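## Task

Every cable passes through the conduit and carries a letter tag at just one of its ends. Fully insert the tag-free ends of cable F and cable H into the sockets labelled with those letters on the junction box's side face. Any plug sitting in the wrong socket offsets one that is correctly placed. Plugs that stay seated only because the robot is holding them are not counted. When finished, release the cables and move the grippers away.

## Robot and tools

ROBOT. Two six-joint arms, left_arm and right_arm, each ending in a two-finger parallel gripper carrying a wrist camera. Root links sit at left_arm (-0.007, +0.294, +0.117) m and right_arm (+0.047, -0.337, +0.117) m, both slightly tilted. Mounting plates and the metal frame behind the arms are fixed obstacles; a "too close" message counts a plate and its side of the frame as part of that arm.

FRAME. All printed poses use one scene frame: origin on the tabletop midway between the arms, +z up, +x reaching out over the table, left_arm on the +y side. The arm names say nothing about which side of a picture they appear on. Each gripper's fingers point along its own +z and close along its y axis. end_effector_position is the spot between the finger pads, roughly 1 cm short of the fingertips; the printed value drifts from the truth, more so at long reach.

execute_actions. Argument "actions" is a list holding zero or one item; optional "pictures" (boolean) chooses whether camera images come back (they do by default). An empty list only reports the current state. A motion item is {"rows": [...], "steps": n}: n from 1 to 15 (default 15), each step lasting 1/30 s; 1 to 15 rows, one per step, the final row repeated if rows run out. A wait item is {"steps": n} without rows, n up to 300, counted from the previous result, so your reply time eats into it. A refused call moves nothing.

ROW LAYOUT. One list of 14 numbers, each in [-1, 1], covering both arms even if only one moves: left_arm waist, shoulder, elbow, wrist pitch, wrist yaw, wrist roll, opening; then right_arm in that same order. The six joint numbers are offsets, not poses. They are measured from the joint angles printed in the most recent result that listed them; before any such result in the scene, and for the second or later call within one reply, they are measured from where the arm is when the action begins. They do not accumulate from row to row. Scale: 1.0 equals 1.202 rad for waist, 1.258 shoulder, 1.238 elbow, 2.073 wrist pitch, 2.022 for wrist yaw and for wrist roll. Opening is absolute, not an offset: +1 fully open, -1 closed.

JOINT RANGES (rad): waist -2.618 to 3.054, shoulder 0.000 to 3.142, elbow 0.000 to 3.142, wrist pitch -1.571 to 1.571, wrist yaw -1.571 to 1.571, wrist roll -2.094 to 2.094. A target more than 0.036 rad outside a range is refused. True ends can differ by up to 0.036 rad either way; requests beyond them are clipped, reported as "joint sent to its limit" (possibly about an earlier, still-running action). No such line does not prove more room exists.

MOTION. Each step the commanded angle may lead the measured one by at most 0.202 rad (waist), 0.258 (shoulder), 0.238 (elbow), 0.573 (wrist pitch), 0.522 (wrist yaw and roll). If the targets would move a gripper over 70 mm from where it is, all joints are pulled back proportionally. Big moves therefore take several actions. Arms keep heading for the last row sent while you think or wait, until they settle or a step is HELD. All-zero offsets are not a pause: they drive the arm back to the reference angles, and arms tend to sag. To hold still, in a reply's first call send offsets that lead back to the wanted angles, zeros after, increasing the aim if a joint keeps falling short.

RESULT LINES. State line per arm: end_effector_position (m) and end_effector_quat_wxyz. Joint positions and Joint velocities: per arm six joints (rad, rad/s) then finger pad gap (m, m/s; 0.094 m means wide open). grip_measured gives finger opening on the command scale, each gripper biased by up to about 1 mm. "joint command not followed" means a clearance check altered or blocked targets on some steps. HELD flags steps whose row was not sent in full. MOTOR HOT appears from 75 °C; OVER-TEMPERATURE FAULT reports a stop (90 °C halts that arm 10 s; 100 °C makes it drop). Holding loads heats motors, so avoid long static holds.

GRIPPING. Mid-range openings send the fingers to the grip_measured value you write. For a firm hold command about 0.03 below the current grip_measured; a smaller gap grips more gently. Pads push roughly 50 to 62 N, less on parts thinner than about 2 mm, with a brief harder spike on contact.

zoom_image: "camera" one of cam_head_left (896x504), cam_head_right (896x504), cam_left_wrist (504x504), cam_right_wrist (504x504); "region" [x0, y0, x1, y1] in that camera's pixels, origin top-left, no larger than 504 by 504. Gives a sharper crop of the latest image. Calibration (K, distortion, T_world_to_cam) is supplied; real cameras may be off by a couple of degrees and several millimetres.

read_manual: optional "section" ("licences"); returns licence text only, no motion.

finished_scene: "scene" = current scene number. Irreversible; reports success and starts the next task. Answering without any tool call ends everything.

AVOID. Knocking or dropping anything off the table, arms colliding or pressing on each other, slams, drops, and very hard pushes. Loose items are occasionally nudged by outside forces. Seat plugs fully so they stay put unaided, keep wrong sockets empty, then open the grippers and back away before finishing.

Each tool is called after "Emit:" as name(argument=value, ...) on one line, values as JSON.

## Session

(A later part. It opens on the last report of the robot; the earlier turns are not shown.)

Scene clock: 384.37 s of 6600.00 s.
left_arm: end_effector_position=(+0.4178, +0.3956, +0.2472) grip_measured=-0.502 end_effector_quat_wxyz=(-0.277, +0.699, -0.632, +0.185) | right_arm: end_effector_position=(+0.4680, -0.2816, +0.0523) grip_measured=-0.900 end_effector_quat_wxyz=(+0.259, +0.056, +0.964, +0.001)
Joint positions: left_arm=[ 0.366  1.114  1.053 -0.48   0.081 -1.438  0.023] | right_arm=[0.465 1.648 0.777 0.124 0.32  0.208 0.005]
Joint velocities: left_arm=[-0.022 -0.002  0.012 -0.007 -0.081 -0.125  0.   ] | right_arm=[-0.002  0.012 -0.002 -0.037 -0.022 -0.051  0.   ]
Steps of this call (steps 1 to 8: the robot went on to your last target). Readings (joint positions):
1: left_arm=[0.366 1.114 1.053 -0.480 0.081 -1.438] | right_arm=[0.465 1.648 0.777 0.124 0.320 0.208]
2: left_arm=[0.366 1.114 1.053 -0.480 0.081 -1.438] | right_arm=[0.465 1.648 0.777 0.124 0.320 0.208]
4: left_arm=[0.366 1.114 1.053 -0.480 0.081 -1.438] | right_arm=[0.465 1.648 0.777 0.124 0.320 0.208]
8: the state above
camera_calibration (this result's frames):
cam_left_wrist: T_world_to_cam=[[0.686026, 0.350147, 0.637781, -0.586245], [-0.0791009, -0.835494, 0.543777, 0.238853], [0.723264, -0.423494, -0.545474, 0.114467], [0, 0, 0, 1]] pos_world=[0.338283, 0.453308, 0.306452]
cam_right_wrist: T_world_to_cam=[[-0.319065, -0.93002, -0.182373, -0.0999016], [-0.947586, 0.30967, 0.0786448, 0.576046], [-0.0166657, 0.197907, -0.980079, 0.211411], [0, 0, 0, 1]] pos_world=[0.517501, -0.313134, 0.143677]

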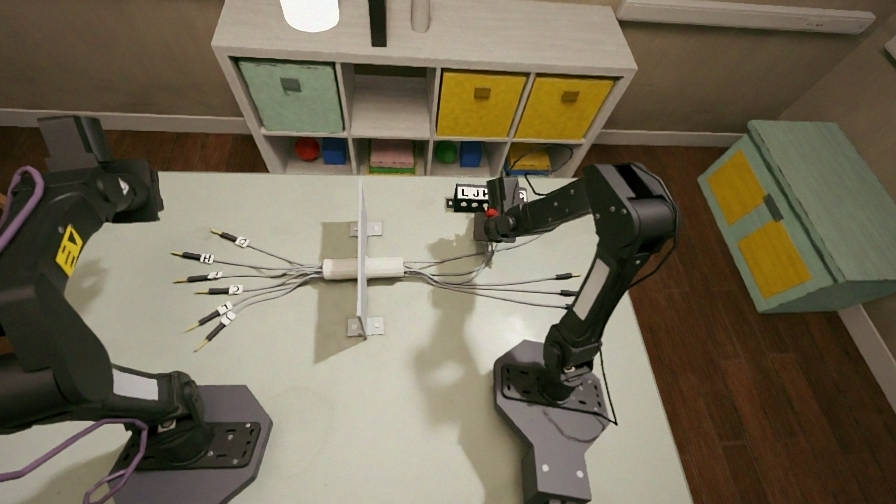

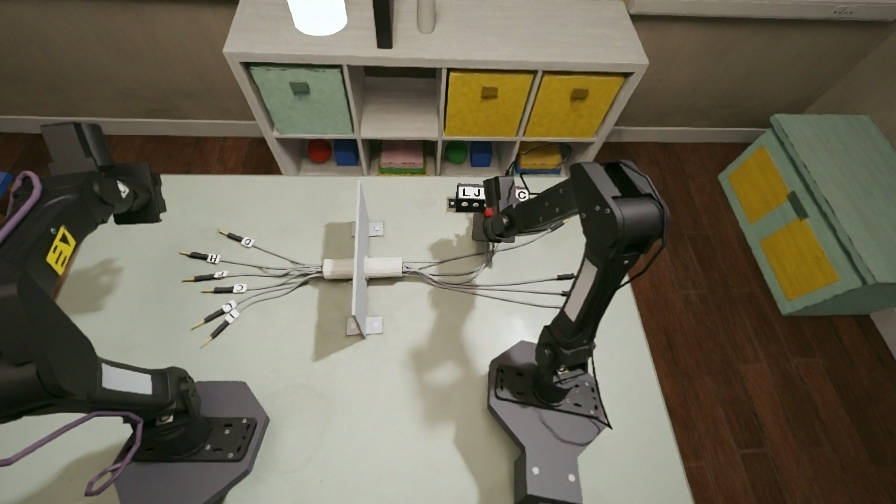

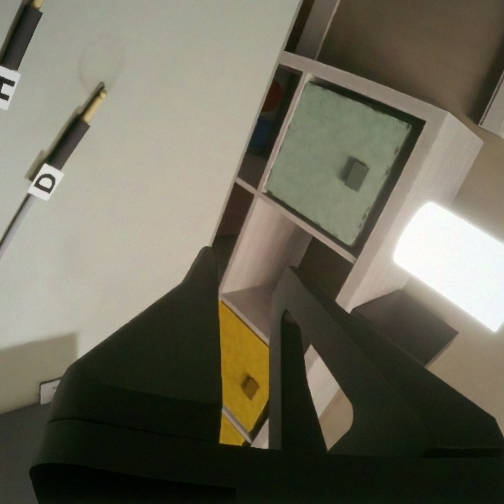

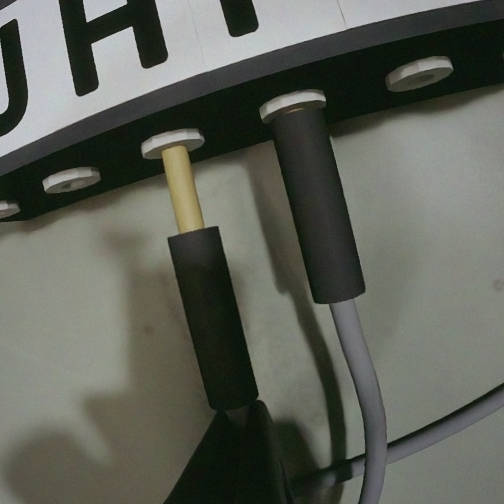

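Entering, level and parallel. Full push pattern.

Emit:
execute_actions(actions=[{"rows":[[0,0,0,0,0,0,-0.5,0.005,-0.02,0.04,0.04,0,0,-0.92],[0,0,0,0,0,0,-0.5,0.005,-0.02,0.06,0.06,0,0,-0.92],[0,0,0,0,0,0,-0.5,0.005,-0.02,0.08,0.08,0,0,-0.92],[0,0,0,0,0,0,-0.5,0.005,-0.02,0.10,0.10,0,0,-0.92],[0,0,0,0,0,0,-0.5,0.005,-0.02,0.12,0.12,0,0,-0.92],[0,0,0,0,0,0,-0.5,0.005,-0.02,0.12,0.14,0,0,-0.92]],"steps":15}], pictures=false)

Emit:
execute_actions(actions=[{"steps":10}])

Scene clock: 385.83 s of 6600.00 s.
left_arm: end_effector_position=(+0.4178, +0.3956, +0.2472) grip_measured=-0.502 end_effector_quat_wxyz=(-0.277, +0.699, -0.632, +0.185) | right_arm: end_effector_position=(+0.4693, -0.2803, +0.0520) grip_measured=-0.900 end_effector_quat_wxyz=(+0.253, +0.054, +0.966, +0.002)
Joint positions: left_arm=[ 0.366  1.114  1.053 -0.48   0.081 -1.438  0.023] | right_arm=[0.465 1.655 0.795 0.1   0.314 0.208 0.005]
Joint velocities: left_arm=[-0.002 -0.007 -0.022 -0.037 -0.022 -0.051 -0.001] | right_arm=[-0.007  0.007  0.017  0.007 -0.022 -0.022 -0.001]
Steps of this call (steps 1 to 15: the robot went on to your last target; steps 16 to 29: nothing new was sent; steps 30 to 44: all 15 steps of this action). Readings (joint positions):
30: left_arm=[0.366 1.114 1.053 -0.480 0.081 -1.438] | right_arm=[0.465 1.648 0.777 0.124 0.319 0.208]
31: left_arm=[0.366 1.114 1.053 -0.480 0.081 -1.438] | right_arm=[0.465 1.648 0.779 0.123 0.318 0.208]
33: left_arm=[0.366 1.114 1.053 -0.480 0.081 -1.438] | right_arm=[0.465 1.648 0.787 0.112 0.316 0.208]
37: left_arm=[0.366 1.114 1.053 -0.480 0.081 -1.438] | right_arm=[0.465 1.655 0.794 0.103 0.314 0.208]
44: the state above

Scene clock: 386.17 s of 6600.00 s.
left_arm: end_effector_position=(+0.4178, +0.3956, +0.2472) grip_measured=-0.502 end_effector_quat_wxyz=(-0.277, +0.699, -0.632, +0.185) | right_arm: end_effector_position=(+0.4693, -0.2803, +0.0521) grip_measured=-0.900 end_effector_quat_wxyz=(+0.253, +0.054, +0.966, +0.002)
Joint positions: left_arm=[ 0.366  1.114  1.053 -0.48   0.081 -1.438  0.023] | right_arm=[0.465 1.655 0.795 0.1   0.314 0.208 0.005]
Joint velocities: left_arm=[ 0.012  0.002 -0.017 -0.051  0.007 -0.007 -0.002] | right_arm=[-0.002 -0.002  0.007  0.022  0.022  0.007 -0.   ]
Steps of this call (steps 1 to 10: the robot went on to your last target). Readings (joint positions):
1: left_arm=[0.366 1.114 1.053 -0.480 0.081 -1.438] | right_arm=[0.465 1.655 0.795 0.100 0.314 0.208]
2: left_arm=[0.366 1.114 1.053 -0.480 0.081 -1.438] | right_arm=[0.465 1.655 0.795 0.100 0.314 0.208]
4: left_arm=[0.366 1.114 1.053 -0.480 0.081 -1.438] | right_arm=[0.465 1.655 0.795 0.100 0.314 0.208]
8: left_arm=[0.366 1.114 1.053 -0.480 0.081 -1.438] | right_arm=[0.465 1.655 0.795 0.100 0.314 0.208]
10: the state above
camera_calibration (this result's frames):
cam_left_wrist: T_world_to_cam=[[0.686026, 0.350147, 0.637781, -0.586245], [-0.0791009, -0.835494, 0.543777, 0.238853], [0.723264, -0.423494, -0.545474, 0.114467], [0, 0, 0, 1]] pos_world=[0.338283, 0.453308, 0.306452]
cam_right_wrist: T_world_to_cam=[[-0.316526, -0.9313, -0.180256, -0.0999291], [-0.948122, 0.304678, 0.0907539, 0.575188], [-0.0295992, 0.19963, -0.979424, 0.217412], [0, 0, 0, 1]] pos_world=[0.520154, -0.311713, 0.142725]

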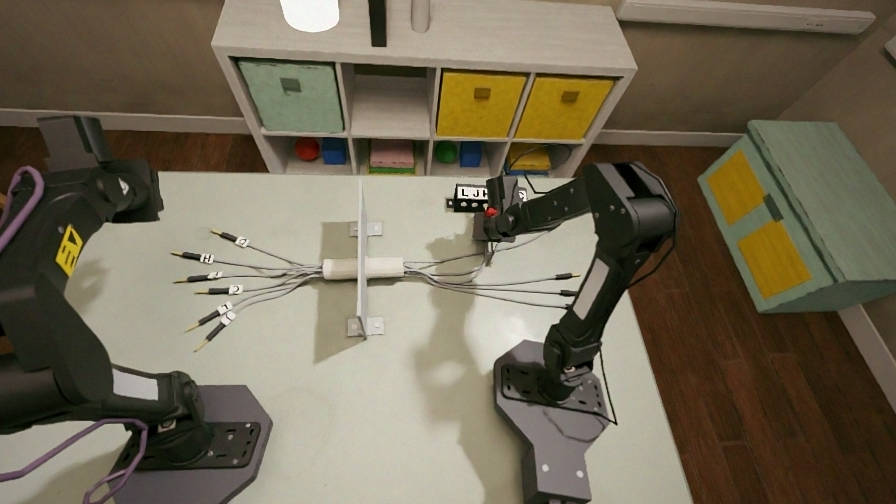

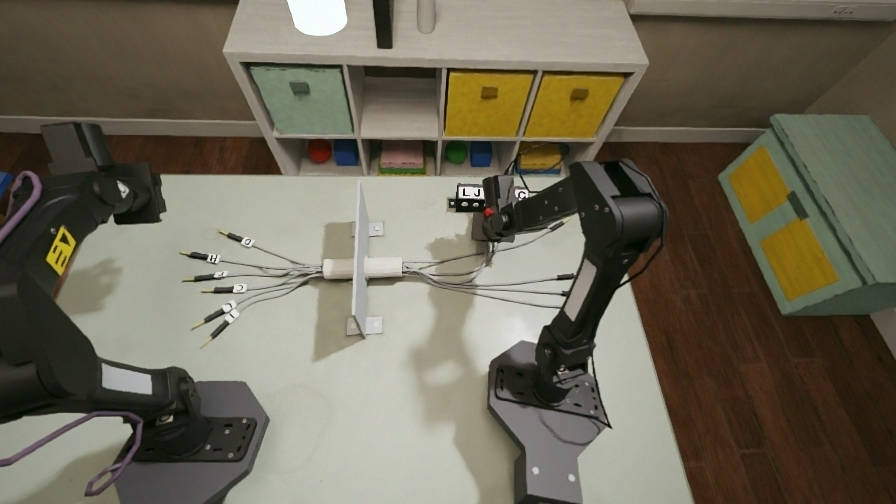

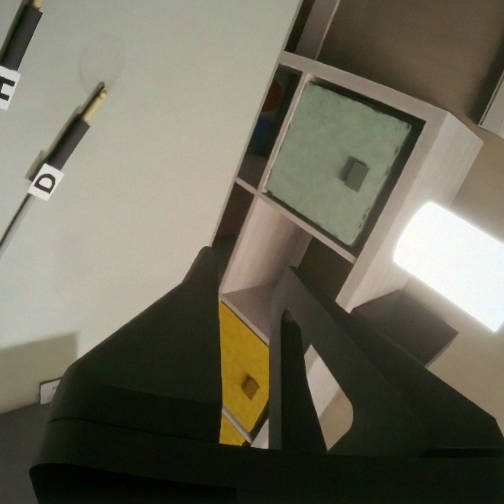

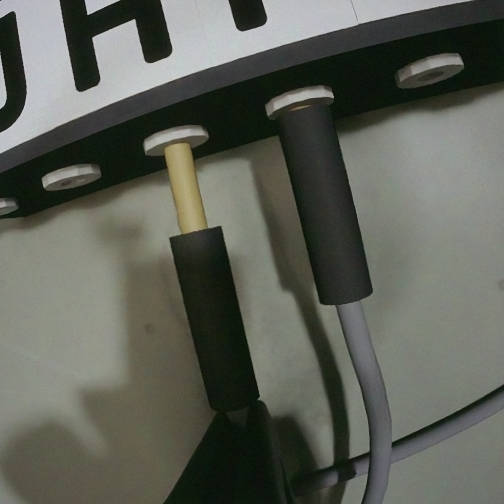

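Emit:
execute_actions(actions=[{"rows":[[0,0,0,0,0,0,-0.5,0,-0.045,0,0.04,0,0,-0.92],[0,0,0,0,0,0,-0.5,0,-0.055,0,0.07,0,0,-0.92],[0,0,0,0,0,0,-0.5,0,-0.05,0.01,0.10,0,0,-0.92],[0,0,0,0,0,0,-0.5,0,-0.045,0.02,0.12,0,0,-0.92],[0,0,0,0,0,0,-0.5,0,-0.04,0.03,0.13,0,0,-0.92]],"steps":15}], pictures=false)

Emit:
execute_actions(actions=[{"steps":10}])

Scene clock: 387.67 s of 6600.00 s.
left_arm: end_effector_position=(+0.4178, +0.3956, +0.2472) grip_measured=-0.502 end_effector_quat_wxyz=(-0.277, +0.699, -0.632, +0.185) | right_arm: end_effector_position=(+0.4697, -0.2803, +0.0532) grip_measured=-0.900 end_effector_quat_wxyz=(+0.257, +0.055, +0.965, +0.003)
Joint positions: left_arm=[ 0.366  1.114  1.053 -0.48   0.081 -1.438  0.023] | right_arm=[0.465 1.65  0.789 0.111 0.314 0.208 0.005]
Joint velocities: left_arm=[ 0.002 -0.012 -0.007  0.051 -0.022  0.022 -0.   ] | right_arm=[-0.007 -0.002  0.012  0.037  0.051 -0.051 -0.001]
Steps of this call (steps 1 to 15: the robot went on to your last target; steps 16 to 30: nothing new was sent; steps 31 to 45: all 15 steps of this action). Readings (joint positions):
31: left_arm=[0.366 1.114 1.053 -0.480 0.081 -1.438] | right_arm=[0.465 1.655 0.794 0.096 0.314 0.208]
32: left_arm=[0.366 1.114 1.053 -0.480 0.081 -1.438] | right_arm=[0.465 1.652 0.792 0.100 0.314 0.208]
34: left_arm=[0.366 1.114 1.053 -0.480 0.081 -1.438] | right_arm=[0.465 1.650 0.789 0.110 0.314 0.208]
38: left_arm=[0.366 1.114 1.053 -0.480 0.081 -1.438] | right_arm=[0.465 1.650 0.789 0.111 0.314 0.208]
45: the state above

Scene clock: 388.00 s of 6600.00 s.
left_arm: end_effector_position=(+0.4178, +0.3956, +0.2472) grip_measured=-0.502 end_effector_quat_wxyz=(-0.277, +0.699, -0.632, +0.185) | right_arm: end_effector_position=(+0.4697, -0.2803, +0.0532) grip_measured=-0.900 end_effector_quat_wxyz=(+0.257, +0.055, +0.965, +0.003)
Joint positions: left_arm=[ 0.366  1.114  1.053 -0.48   0.081 -1.438  0.023] | right_arm=[0.465 1.65  0.789 0.111 0.314 0.208 0.005]
Joint velocities: left_arm=[-0.002  0.002 -0.002 -0.007  0.007 -0.022  0.   ] | right_arm=[-0.017  0.002 -0.012 -0.007 -0.007 -0.007  0.001]
Steps of this call (steps 1 to 10: the robot went on to your last target). Readings (joint positions):
1: left_arm=[0.366 1.114 1.053 -0.480 0.081 -1.438] | right_arm=[0.465 1.650 0.789 0.111 0.314 0.208]
2: left_arm=[0.366 1.114 1.053 -0.480 0.081 -1.438] | right_arm=[0.465 1.650 0.789 0.111 0.314 0.208]
4: left_arm=[0.366 1.114 1.053 -0.480 0.081 -1.438] | right_arm=[0.465 1.650 0.789 0.111 0.314 0.208]
8: left_arm=[0.366 1.114 1.053 -0.480 0.081 -1.438] | right_arm=[0.465 1.650 0.789 0.111 0.314 0.208]
10: the state above
camera_calibration (this result's frames):
cam_left_wrist: T_world_to_cam=[[0.686026, 0.350147, 0.637781, -0.586245], [-0.0791009, -0.835494, 0.543777, 0.238853], [0.723264, -0.423494, -0.545474, 0.114467], [0, 0, 0, 1]] pos_world=[0.338283, 0.453308, 0.306452]
cam_right_wrist: T_world_to_cam=[[-0.316492, -0.930373, -0.185035, -0.0991952], [-0.94836, 0.305991, 0.0835654, 0.576317], [-0.0211281, 0.201927, -0.979173, 0.215237], [0, 0, 0, 1]] pos_world=[0.519709, -0.312099, 0.14424]

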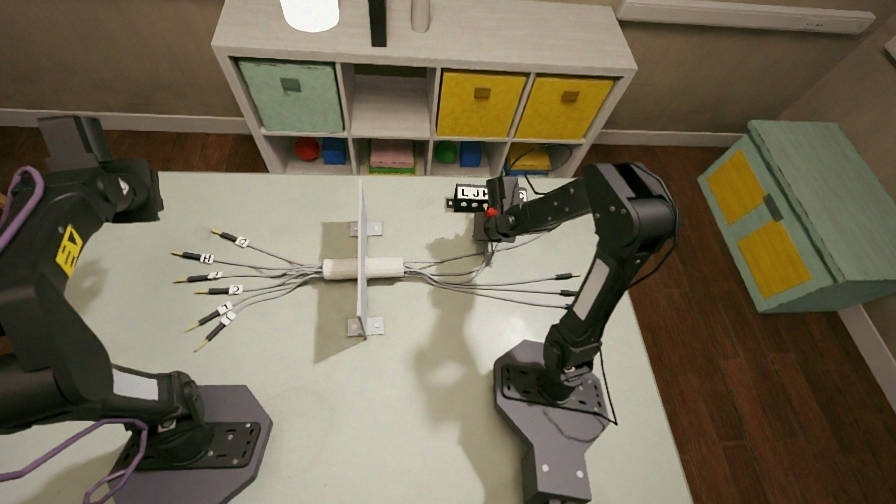

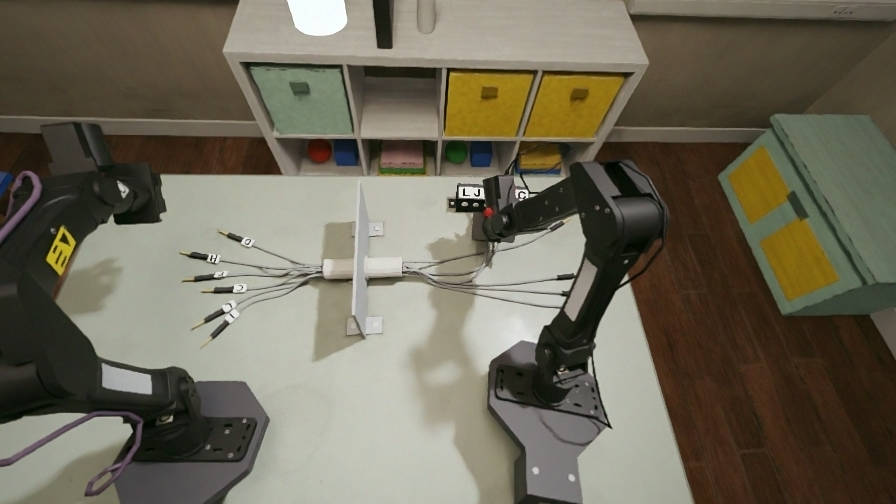

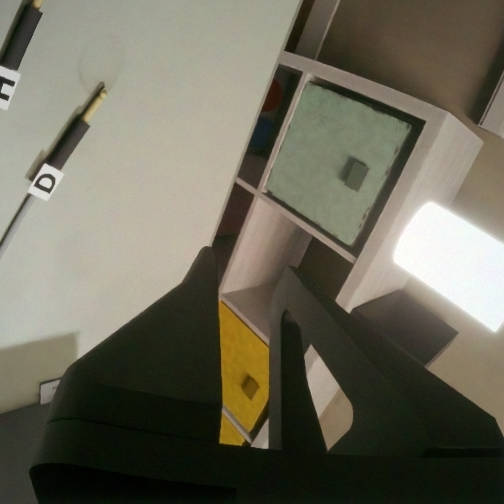

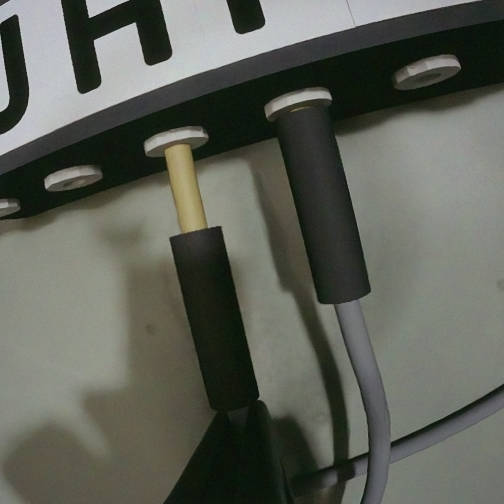

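Emit:
execute_actions(actions=[{"rows":[[0,0,0,0,0,0,-0.5,0,-0.04,-0.02,0.01,0,0,-0.92],[0,0,0,0,0,0,-0.5,0,-0.05,-0.02,0.015,0,0,-0.92],[0,0,0,0,0,0,-0.5,0,-0.06,-0.02,0.02,0,0,-0.92],[0,0,0,0,0,0,-0.5,0,-0.065,-0.02,0.025,0,0,-0.92]],"steps":15}], pictures=false)

Emit:
execute_actions(actions=[{"steps":10}])

Scene clock: 389.30 s of 6600.00 s.
left_arm: end_effector_position=(+0.4178, +0.3956, +0.2472) grip_measured=-0.502 end_effector_quat_wxyz=(-0.277, +0.699, -0.632, +0.185) | right_arm: end_effector_position=(+0.4670, -0.2819, +0.0534) grip_measured=-0.900 end_effector_quat_wxyz=(+0.258, +0.057, +0.964, +0.004)
Joint positions: left_arm=[ 0.366  1.114  1.053 -0.48   0.081 -1.438  0.023] | right_arm=[0.463 1.641 0.773 0.12  0.312 0.208 0.005]
Joint velocities: left_arm=[ 0.012  0.017 -0.002  0.007 -0.037 -0.081 -0.   ] | right_arm=[ 0.002 -0.017 -0.012 -0.007 -0.007 -0.037 -0.001]
Steps of this call (steps 1 to 15: the robot went on to your last target; steps 16 to 24: nothing new was sent; steps 25 to 39: all 15 steps of this action). Readings (joint positions):
25: left_arm=[0.366 1.114 1.053 -0.480 0.081 -1.438] | right_arm=[0.465 1.650 0.784 0.106 0.314 0.208]
26: left_arm=[0.366 1.114 1.053 -0.480 0.081 -1.438] | right_arm=[0.465 1.648 0.782 0.109 0.315 0.208]
28: left_arm=[0.366 1.114 1.053 -0.480 0.081 -1.438] | right_arm=[0.464 1.641 0.778 0.113 0.315 0.208]
32: left_arm=[0.366 1.114 1.053 -0.480 0.081 -1.438] | right_arm=[0.463 1.641 0.774 0.119 0.312 0.208]
39: the state above

Scene clock: 389.63 s of 6600.00 s.
left_arm: end_effector_position=(+0.4178, +0.3956, +0.2472) grip_measured=-0.502 end_effector_quat_wxyz=(-0.277, +0.699, -0.632, +0.185) | right_arm: end_effector_position=(+0.4670, -0.2819, +0.0534) grip_measured=-0.900 end_effector_quat_wxyz=(+0.258, +0.057, +0.964, +0.004)
Joint positions: left_arm=[ 0.366  1.114  1.053 -0.48   0.081 -1.438  0.023] | right_arm=[0.463 1.641 0.773 0.12  0.312 0.208 0.005]
Joint velocities: left_arm=[ 0.007 -0.007 -0.022  0.022  0.081  0.051 -0.001] | right_arm=[-0.002 -0.007 -0.017 -0.022 -0.022  0.022  0.   ]
Steps of this call (steps 1 to 10: the robot went on to your last target). Readings (joint positions):
1: left_arm=[0.366 1.114 1.053 -0.480 0.081 -1.438] | right_arm=[0.463 1.641 0.773 0.120 0.312 0.208]
2: left_arm=[0.366 1.114 1.053 -0.480 0.081 -1.438] | right_arm=[0.463 1.641 0.773 0.120 0.312 0.208]
4: left_arm=[0.366 1.114 1.053 -0.480 0.081 -1.438] | right_arm=[0.463 1.641 0.773 0.120 0.312 0.208]
8: left_arm=[0.366 1.114 1.053 -0.480 0.081 -1.438] | right_arm=[0.463 1.641 0.773 0.120 0.312 0.208]
10: the state above
camera_calibration (this result's frames):
cam_left_wrist: T_world_to_cam=[[0.686026, 0.350147, 0.637781, -0.586245], [-0.0791009, -0.835494, 0.543777, 0.238853], [0.723264, -0.423494, -0.545474, 0.114467], [0, 0, 0, 1]] pos_world=[0.338283, 0.453308, 0.306452]
cam_right_wrist: T_world_to_cam=[[-0.318247, -0.929371, -0.187053, -0.100256], [-0.947839, 0.30821, 0.0812883, 0.574756], [-0.0178955, 0.203165, -0.978981, 0.214495], [0, 0, 0, 1]] pos_world=[0.516708, -0.313899, 0.144512]

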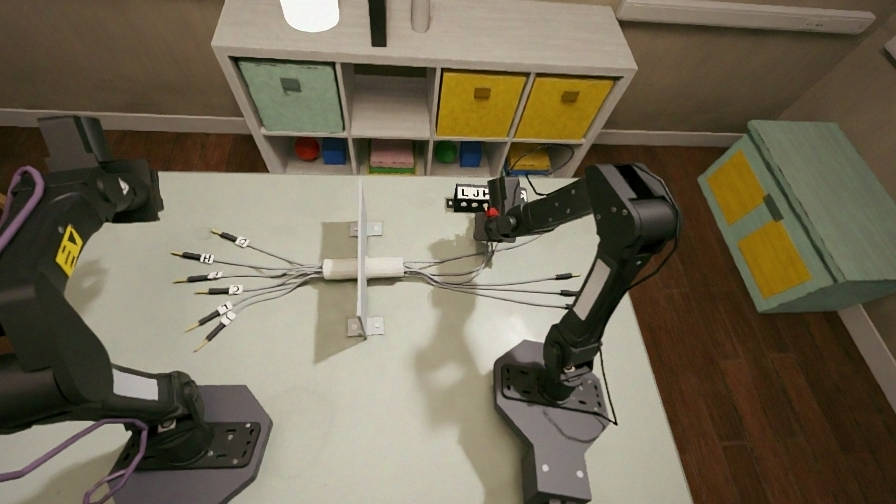

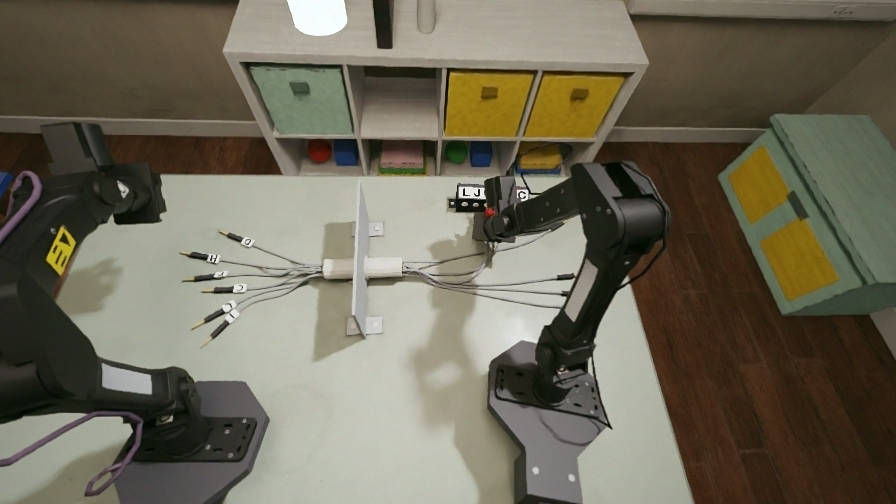

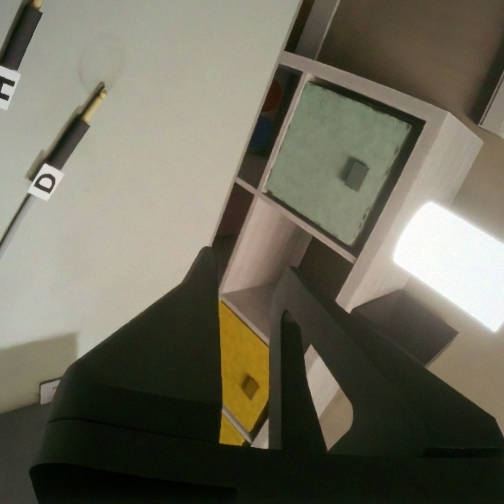

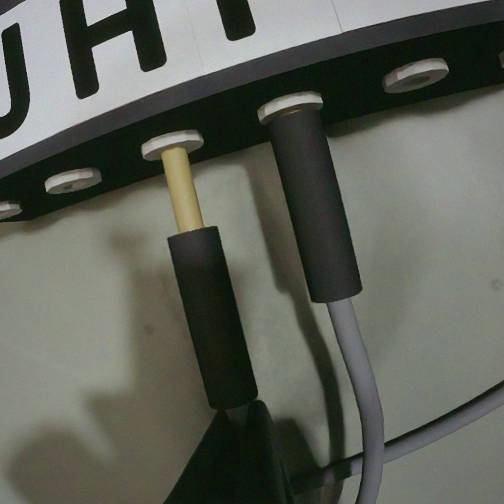

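Emit:
zoom_image(camera="cam_head_left", region=[380,170,620,330])

Emit:
zoom_image(camera="cam_head_right", region=[150,170,620,330])

Region (380, 170, 620, 330) of cam_head_left's 896x504 image, scaled by 2.100, with more detail than that image has.

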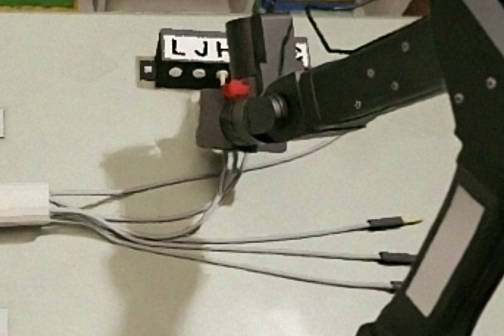

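Region (150, 170, 620, 330) of cam_head_right's 896x504 image, scaled by 1.072, with more detail than that image has; it fills the top 172 rows of this view, and the rest is white.

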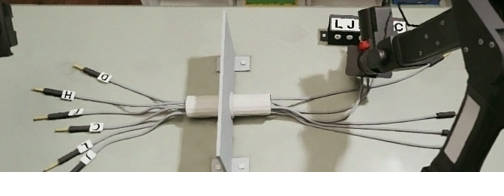

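Emit:
execute_actions(actions=[{"rows":[[0,0,0,0,0,0,-0.5,0.01,-0.03,0.02,0.04,0,0,-0.85],[0,0,0,0,0,0,-0.5,0.01,-0.045,0.04,0.06,0,0,-0.85],[0,0,0,0,0,0,-0.5,0.01,-0.04,0.06,0.08,0,0,-0.85],[0,0,0,0,0,0,-0.5,0.01,-0.04,0.08,0.10,0,0,-0.85],[0,0,0,0,0,0,-0.5,0.01,-0.04,0.10,0.12,0,0,-0.85],[0,0,0,0,0,0,-0.5,0.01,-0.04,0.12,0.15,0,0,-0.85]],"steps":15}], pictures=false)

Emit:
execute_actions(actions=[{"steps":10}])

Scene clock: 392.53 s of 6600.00 s.
left_arm: end_effector_position=(+0.4178, +0.3956, +0.2472) grip_measured=-0.502 end_effector_quat_wxyz=(-0.277, +0.699, -0.632, +0.185) | right_arm: end_effector_position=(+0.5674, -0.2790, +0.1502) grip_measured=-0.853 end_effector_quat_wxyz=(+0.449, +0.109, +0.885, +0.051)
Joint positions: left_arm=[ 0.366  1.114  1.053 -0.48   0.081 -1.438  0.023] | right_arm=[0.463 1.613 0.9   0.402 0.312 0.208 0.007]
Joint velocities: left_arm=[-0.002 -0.007 -0.017  0.022 -0.037  0.066 -0.002] | right_arm=[-0.007 -0.022 -0.007  0.183  0.007 -0.037  0.001]
Steps of this call (steps 1 to 15: the robot went on to your last target; steps 16 to 72: nothing new was sent; steps 73 to 87: all 15 steps of this action). Readings (joint positions):
73: left_arm=[0.366 1.114 1.053 -0.480 0.081 -1.438] | right_arm=[0.463 1.641 0.773 0.121 0.312 0.208]
74: left_arm=[0.366 1.114 1.053 -0.480 0.081 -1.438] | right_arm=[0.463 1.639 0.773 0.129 0.312 0.208]
76: left_arm=[0.366 1.114 1.053 -0.480 0.081 -1.438] | right_arm=[0.463 1.636 0.788 0.161 0.312 0.208]
80: left_arm=[0.366 1.114 1.053 -0.480 0.081 -1.438] | right_arm=[0.463 1.636 0.853 0.264 0.312 0.208]
87: the state above

Scene clock: 392.87 s of 6600.00 s.
left_arm: end_effector_position=(+0.4178, +0.3956, +0.2472) grip_measured=-0.502 end_effector_quat_wxyz=(-0.277, +0.699, -0.632, +0.185) | right_arm: end_effector_position=(+0.5690, -0.2791, +0.1524) grip_measured=-0.853 end_effector_quat_wxyz=(+0.453, +0.110, +0.883, +0.052)
Joint positions: left_arm=[ 0.366  1.114  1.053 -0.48   0.081 -1.438  0.023] | right_arm=[0.463 1.613 0.9   0.413 0.312 0.208 0.007]
Joint velocities: left_arm=[-0.007 -0.002  0.007 -0.007 -0.007  0.037  0.001] | right_arm=[-0.017 -0.012 -0.007 -0.022 -0.066  0.022 -0.   ]
Steps of this call (steps 1 to 10: the robot went on to your last target). Readings (joint positions):
1: left_arm=[0.366 1.114 1.053 -0.480 0.081 -1.438] | right_arm=[0.463 1.613 0.900 0.408 0.312 0.208]
2: left_arm=[0.366 1.114 1.053 -0.480 0.081 -1.438] | right_arm=[0.463 1.613 0.900 0.410 0.312 0.208]
4: left_arm=[0.366 1.114 1.053 -0.480 0.081 -1.438] | right_arm=[0.463 1.613 0.900 0.411 0.312 0.208]
8: left_arm=[0.366 1.114 1.053 -0.480 0.081 -1.438] | right_arm=[0.463 1.613 0.900 0.413 0.312 0.208]
10: the state above
camera_calibration (this result's frames):
cam_left_wrist: T_world_to_cam=[[0.686026, 0.350147, 0.637781, -0.586245], [-0.0791009, -0.835494, 0.543777, 0.238853], [0.723264, -0.423494, -0.545474, 0.114467], [0, 0, 0, 1]] pos_world=[0.338283, 0.453308, 0.306452]
cam_right_wrist: T_world_to_cam=[[-0.272453, -0.87211, -0.40644, -0.023347], [-0.87248, 0.402022, -0.277773, 0.700538], [0.405646, 0.278931, -0.87043, 0.0762866], [0, 0, 0, 1]] pos_world=[0.573899, -0.323271, 0.251503]

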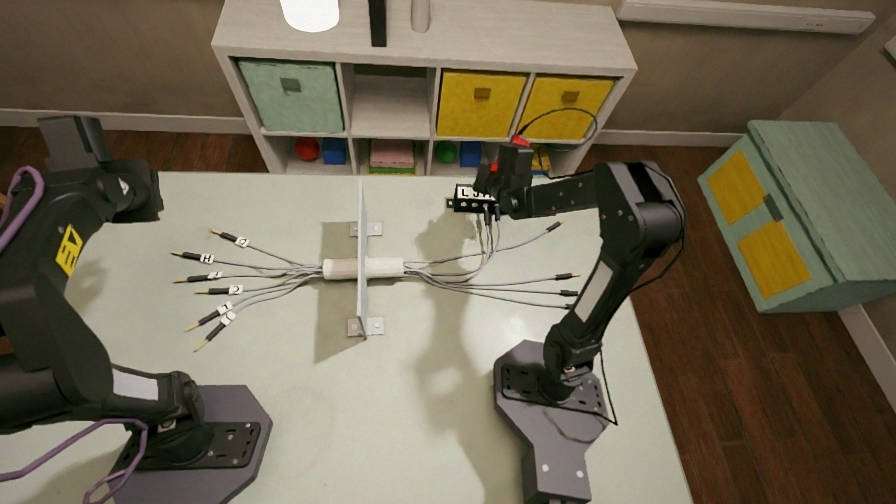

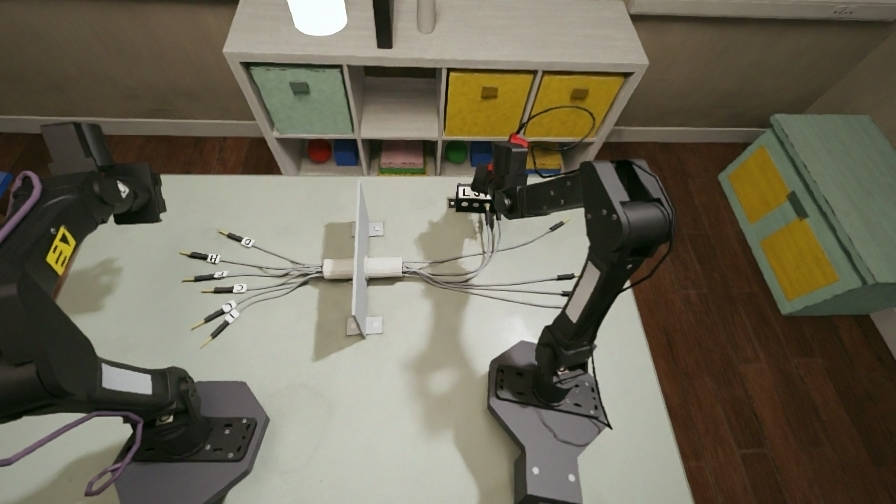

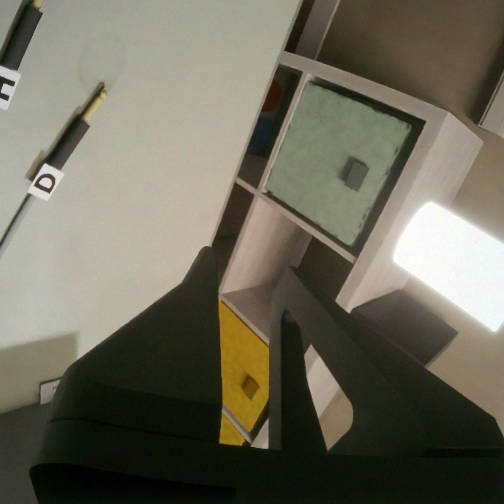

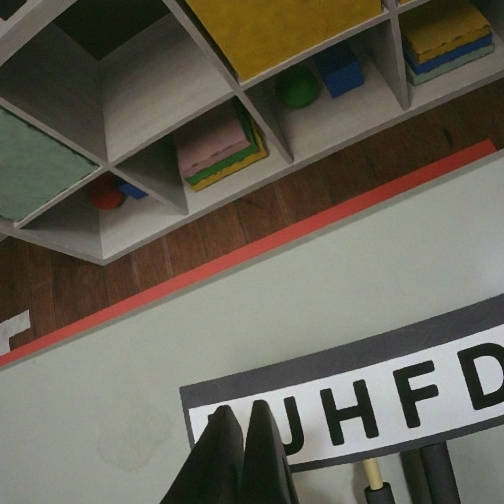

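Emit:
execute_actions(actions=[{"rows":[[0,0,0,0,0,0,-0.5,-0.015,0.01,-0.04,-0.03,0.015,0,-0.5],[0,0,0,0,0,0,-0.5,-0.015,0.02,-0.07,-0.06,0.015,0,-0.5],[0,0,0,0,0,0,-0.5,-0.015,0.03,-0.10,-0.09,0.015,0,-0.5],[0,0,0,0,0,0,-0.5,-0.015,0.04,-0.11,-0.105,0.015,0,-0.5]],"steps":15}], pictures=false)

Emit:
execute_actions(actions=[{"steps":15}])

Scene clock: 394.53 s of 6600.00 s.
left_arm: end_effector_position=(+0.4178, +0.3956, +0.2472) grip_measured=-0.502 end_effector_quat_wxyz=(-0.277, +0.699, -0.632, +0.185) | right_arm: end_effector_position=(+0.4759, -0.2863, +0.0499) grip_measured=-0.503 end_effector_quat_wxyz=(+0.280, +0.068, +0.958, -0.003)
Joint positions: left_arm=[ 0.366  1.114  1.053 -0.48   0.081 -1.438  0.023] | right_arm=[0.454 1.671 0.765 0.204 0.331 0.208 0.023]
Joint velocities: left_arm=[-0.027 -0.007  0.002 -0.007 -0.007  0.051 -0.001] | right_arm=[-0.007 -0.027 -0.002 -0.037 -0.051 -0.022 -0.   ]
Steps of this call (steps 1 to 30: the robot went on to your last target; steps 31 to 35: nothing new was sent; steps 36 to 50: all 15 steps of this action). Readings (joint positions):
36: left_arm=[0.366 1.114 1.053 -0.480 0.081 -1.438] | right_arm=[0.462 1.613 0.897 0.412 0.314 0.208]
37: left_arm=[0.366 1.114 1.053 -0.480 0.081 -1.438] | right_arm=[0.461 1.613 0.887 0.408 0.318 0.208]
39: left_arm=[0.366 1.114 1.053 -0.480 0.081 -1.438] | right_arm=[0.458 1.615 0.851 0.377 0.323 0.208]
43: left_arm=[0.366 1.114 1.053 -0.480 0.081 -1.438] | right_arm=[0.455 1.652 0.783 0.275 0.329 0.208]
50: the state above

Scene clock: 395.03 s of 6600.00 s.
left_arm: end_effector_position=(+0.4178, +0.3956, +0.2472) grip_measured=-0.502 end_effector_quat_wxyz=(-0.277, +0.699, -0.632, +0.185) | right_arm: end_effector_position=(+0.4758, -0.2866, +0.0499) grip_measured=-0.503 end_effector_quat_wxyz=(+0.280, +0.068, +0.958, -0.003)
Joint positions: left_arm=[ 0.366  1.114  1.053 -0.48   0.081 -1.438  0.023] | right_arm=[0.454 1.671 0.765 0.204 0.332 0.208 0.023]
Joint velocities: left_arm=[ 0.002 -0.007  0.007 -0.037 -0.007  0.007 -0.   ] | right_arm=[-0.002 -0.007 -0.027  0.037  0.066 -0.037 -0.   ]
Steps of this call (steps 1 to 15: the robot went on to your last target). Readings (joint positions):
1: left_arm=[0.366 1.114 1.053 -0.480 0.081 -1.438] | right_arm=[0.454 1.671 0.765 0.204 0.331 0.208]
2: left_arm=[0.366 1.114 1.053 -0.480 0.081 -1.438] | right_arm=[0.454 1.671 0.765 0.204 0.331 0.208]
4: left_arm=[0.366 1.114 1.053 -0.480 0.081 -1.438] | right_arm=[0.454 1.671 0.765 0.204 0.332 0.208]
8: left_arm=[0.366 1.114 1.053 -0.480 0.081 -1.438] | right_arm=[0.454 1.671 0.765 0.204 0.332 0.208]
15: the state above
All arms were judged still, so your last target was given up. Only a new action makes them travel on or press farther. Fingers that are still opening or closing keep moving.
camera_calibration (this result's frames):
cam_left_wrist: T_world_to_cam=[[0.686026, 0.350147, 0.637781, -0.586245], [-0.0791009, -0.835494, 0.543777, 0.238853], [0.723264, -0.423494, -0.545474, 0.114467], [0, 0, 0, 1]] pos_world=[0.338283, 0.453308, 0.306452]
cam_right_wrist: T_world_to_cam=[[-0.335402, -0.922325, -0.191889, -0.0920132], [-0.941599, 0.334678, 0.0371685, 0.591617], [0.0299397, 0.193149, -0.980713, 0.186612], [0, 0, 0, 1]] pos_world=[0.520617, -0.318911, 0.143367]

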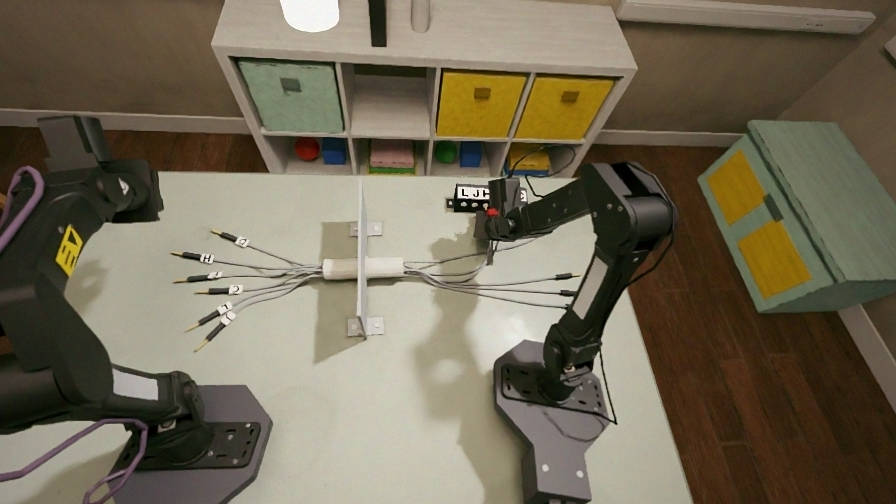

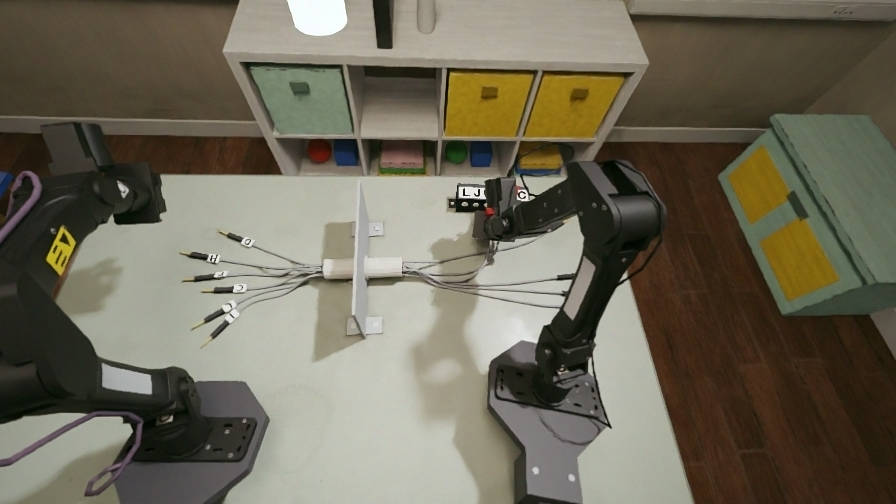

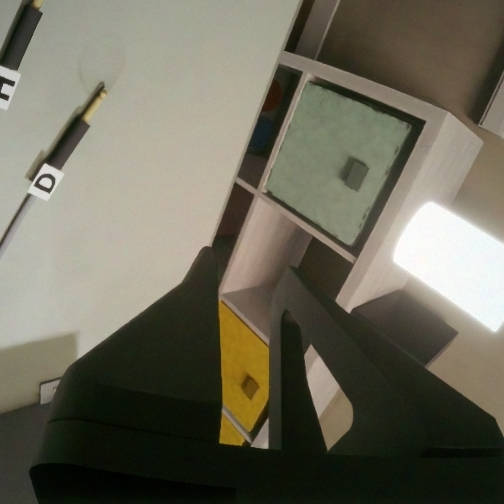

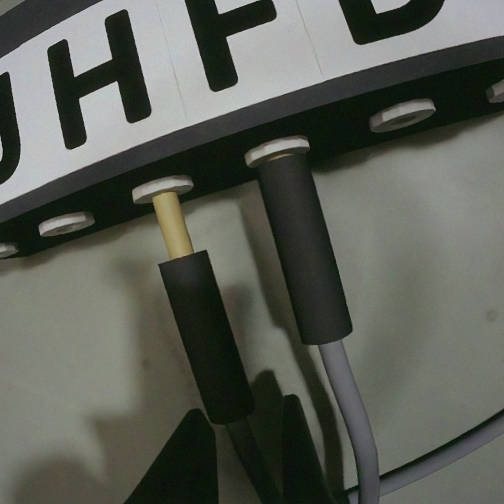

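Emit:
execute_actions(actions=[{"rows":[[0,0,0,0,0,0,-0.5,0,0.014,0,0.004,0,0,-0.7],[0,0,0,0,0,0,-0.5,0,0.018,0,0.004,0,0,-0.83]],"steps":12}], pictures=false)

Emit:
execute_actions(actions=[{"steps":8}])

Scene clock: 398.03 s of 6600.00 s.
left_arm: end_effector_position=(+0.4179, +0.3955, +0.2472) grip_measured=-0.502 end_effector_quat_wxyz=(-0.277, +0.699, -0.632, +0.185) | right_arm: end_effector_position=(+0.4756, -0.2848, +0.0491) grip_measured=-0.808 end_effector_quat_wxyz=(+0.279, +0.067, +0.958, +0.001)
Joint positions: left_arm=[ 0.366  1.114  1.053 -0.48   0.082 -1.438  0.023] | right_arm=[0.454 1.674 0.765 0.206 0.324 0.208 0.009]
Joint velocities: left_arm=[ 0.002  0.002  0.002 -0.007 -0.007  0.022  0.001] | right_arm=[-0.007 -0.012 -0.002  0.037 -0.022 -0.007  0.001]
Steps of this call (steps 1 to 78: nothing new was sent; steps 79 to 90: all 12 steps of this action). Readings (joint positions):
79: left_arm=[0.366 1.114 1.053 -0.480 0.082 -1.438] | right_arm=[0.454 1.671 0.765 0.204 0.332 0.208]
80: left_arm=[0.366 1.114 1.053 -0.480 0.082 -1.438] | right_arm=[0.454 1.671 0.765 0.204 0.328 0.208]
82: left_arm=[0.366 1.114 1.053 -0.480 0.082 -1.438] | right_arm=[0.454 1.672 0.765 0.204 0.324 0.208]
86: left_arm=[0.366 1.114 1.053 -0.480 0.082 -1.438] | right_arm=[0.454 1.674 0.765 0.206 0.324 0.208]
90: the state above

Scene clock: 398.30 s of 6600.00 s.
left_arm: end_effector_position=(+0.4179, +0.3955, +0.2472) grip_measured=-0.502 end_effector_quat_wxyz=(-0.277, +0.699, -0.632, +0.185) | right_arm: end_effector_position=(+0.4756, -0.2848, +0.0491) grip_measured=-0.808 end_effector_quat_wxyz=(+0.279, +0.067, +0.958, +0.001)
Joint positions: left_arm=[ 0.366  1.114  1.053 -0.48   0.082 -1.438  0.023] | right_arm=[0.454 1.674 0.765 0.206 0.324 0.208 0.009]
Joint velocities: left_arm=[-0.012  0.007 -0.022  0.037  0.051 -0.081 -0.   ] | right_arm=[ 0.007  0.002  0.007  0.007 -0.007 -0.007 -0.   ]
Steps of this call (steps 1 to 8: the robot went on to your last target). Readings (joint positions):
1: left_arm=[0.366 1.114 1.053 -0.480 0.082 -1.438] | right_arm=[0.454 1.674 0.765 0.206 0.324 0.208]
2: left_arm=[0.366 1.114 1.053 -0.480 0.082 -1.438] | right_arm=[0.454 1.674 0.765 0.206 0.324 0.208]
4: left_arm=[0.366 1.114 1.053 -0.480 0.082 -1.438] | right_arm=[0.454 1.674 0.765 0.206 0.324 0.208]
8: the state above
camera_calibration (this result's frames):
cam_left_wrist: T_world_to_cam=[[0.686067, 0.350167, 0.637726, -0.586244], [-0.0793378, -0.835317, 0.544013, 0.23877], [0.723199, -0.423825, -0.545302, 0.114543], [0, 0, 0, 1]] pos_world=[0.338309, 0.453278, 0.30643]
cam_right_wrist: T_world_to_cam=[[-0.331085, -0.922606, -0.19794, -0.0924181], [-0.943196, 0.329726, 0.0407718, 0.590061], [0.0276496, 0.200195, -0.979366, 0.18849], [0, 0, 0, 1]] pos_world=[0.520733, -0.317559, 0.142249]

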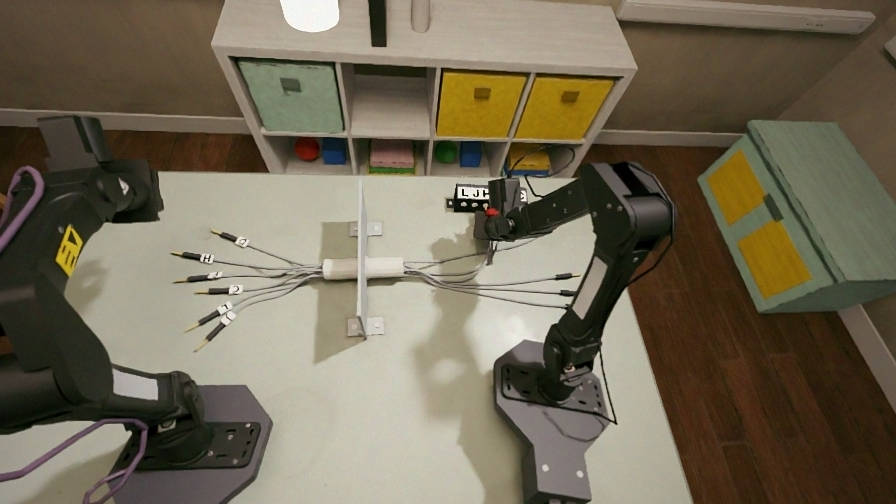

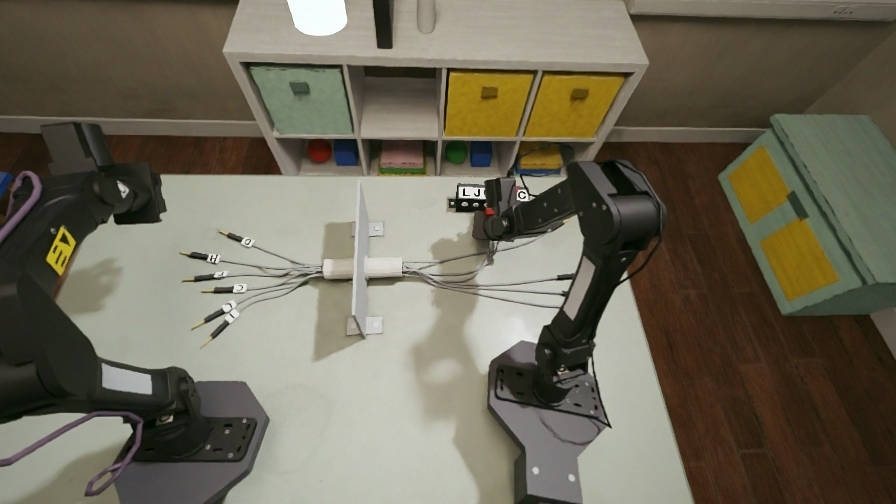

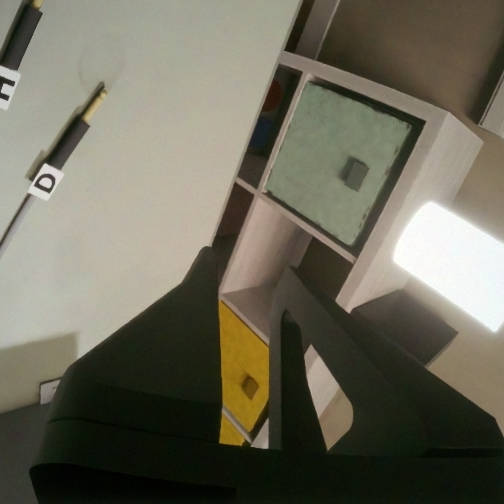

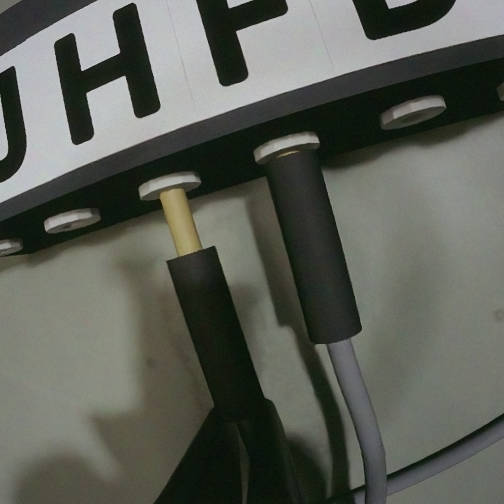

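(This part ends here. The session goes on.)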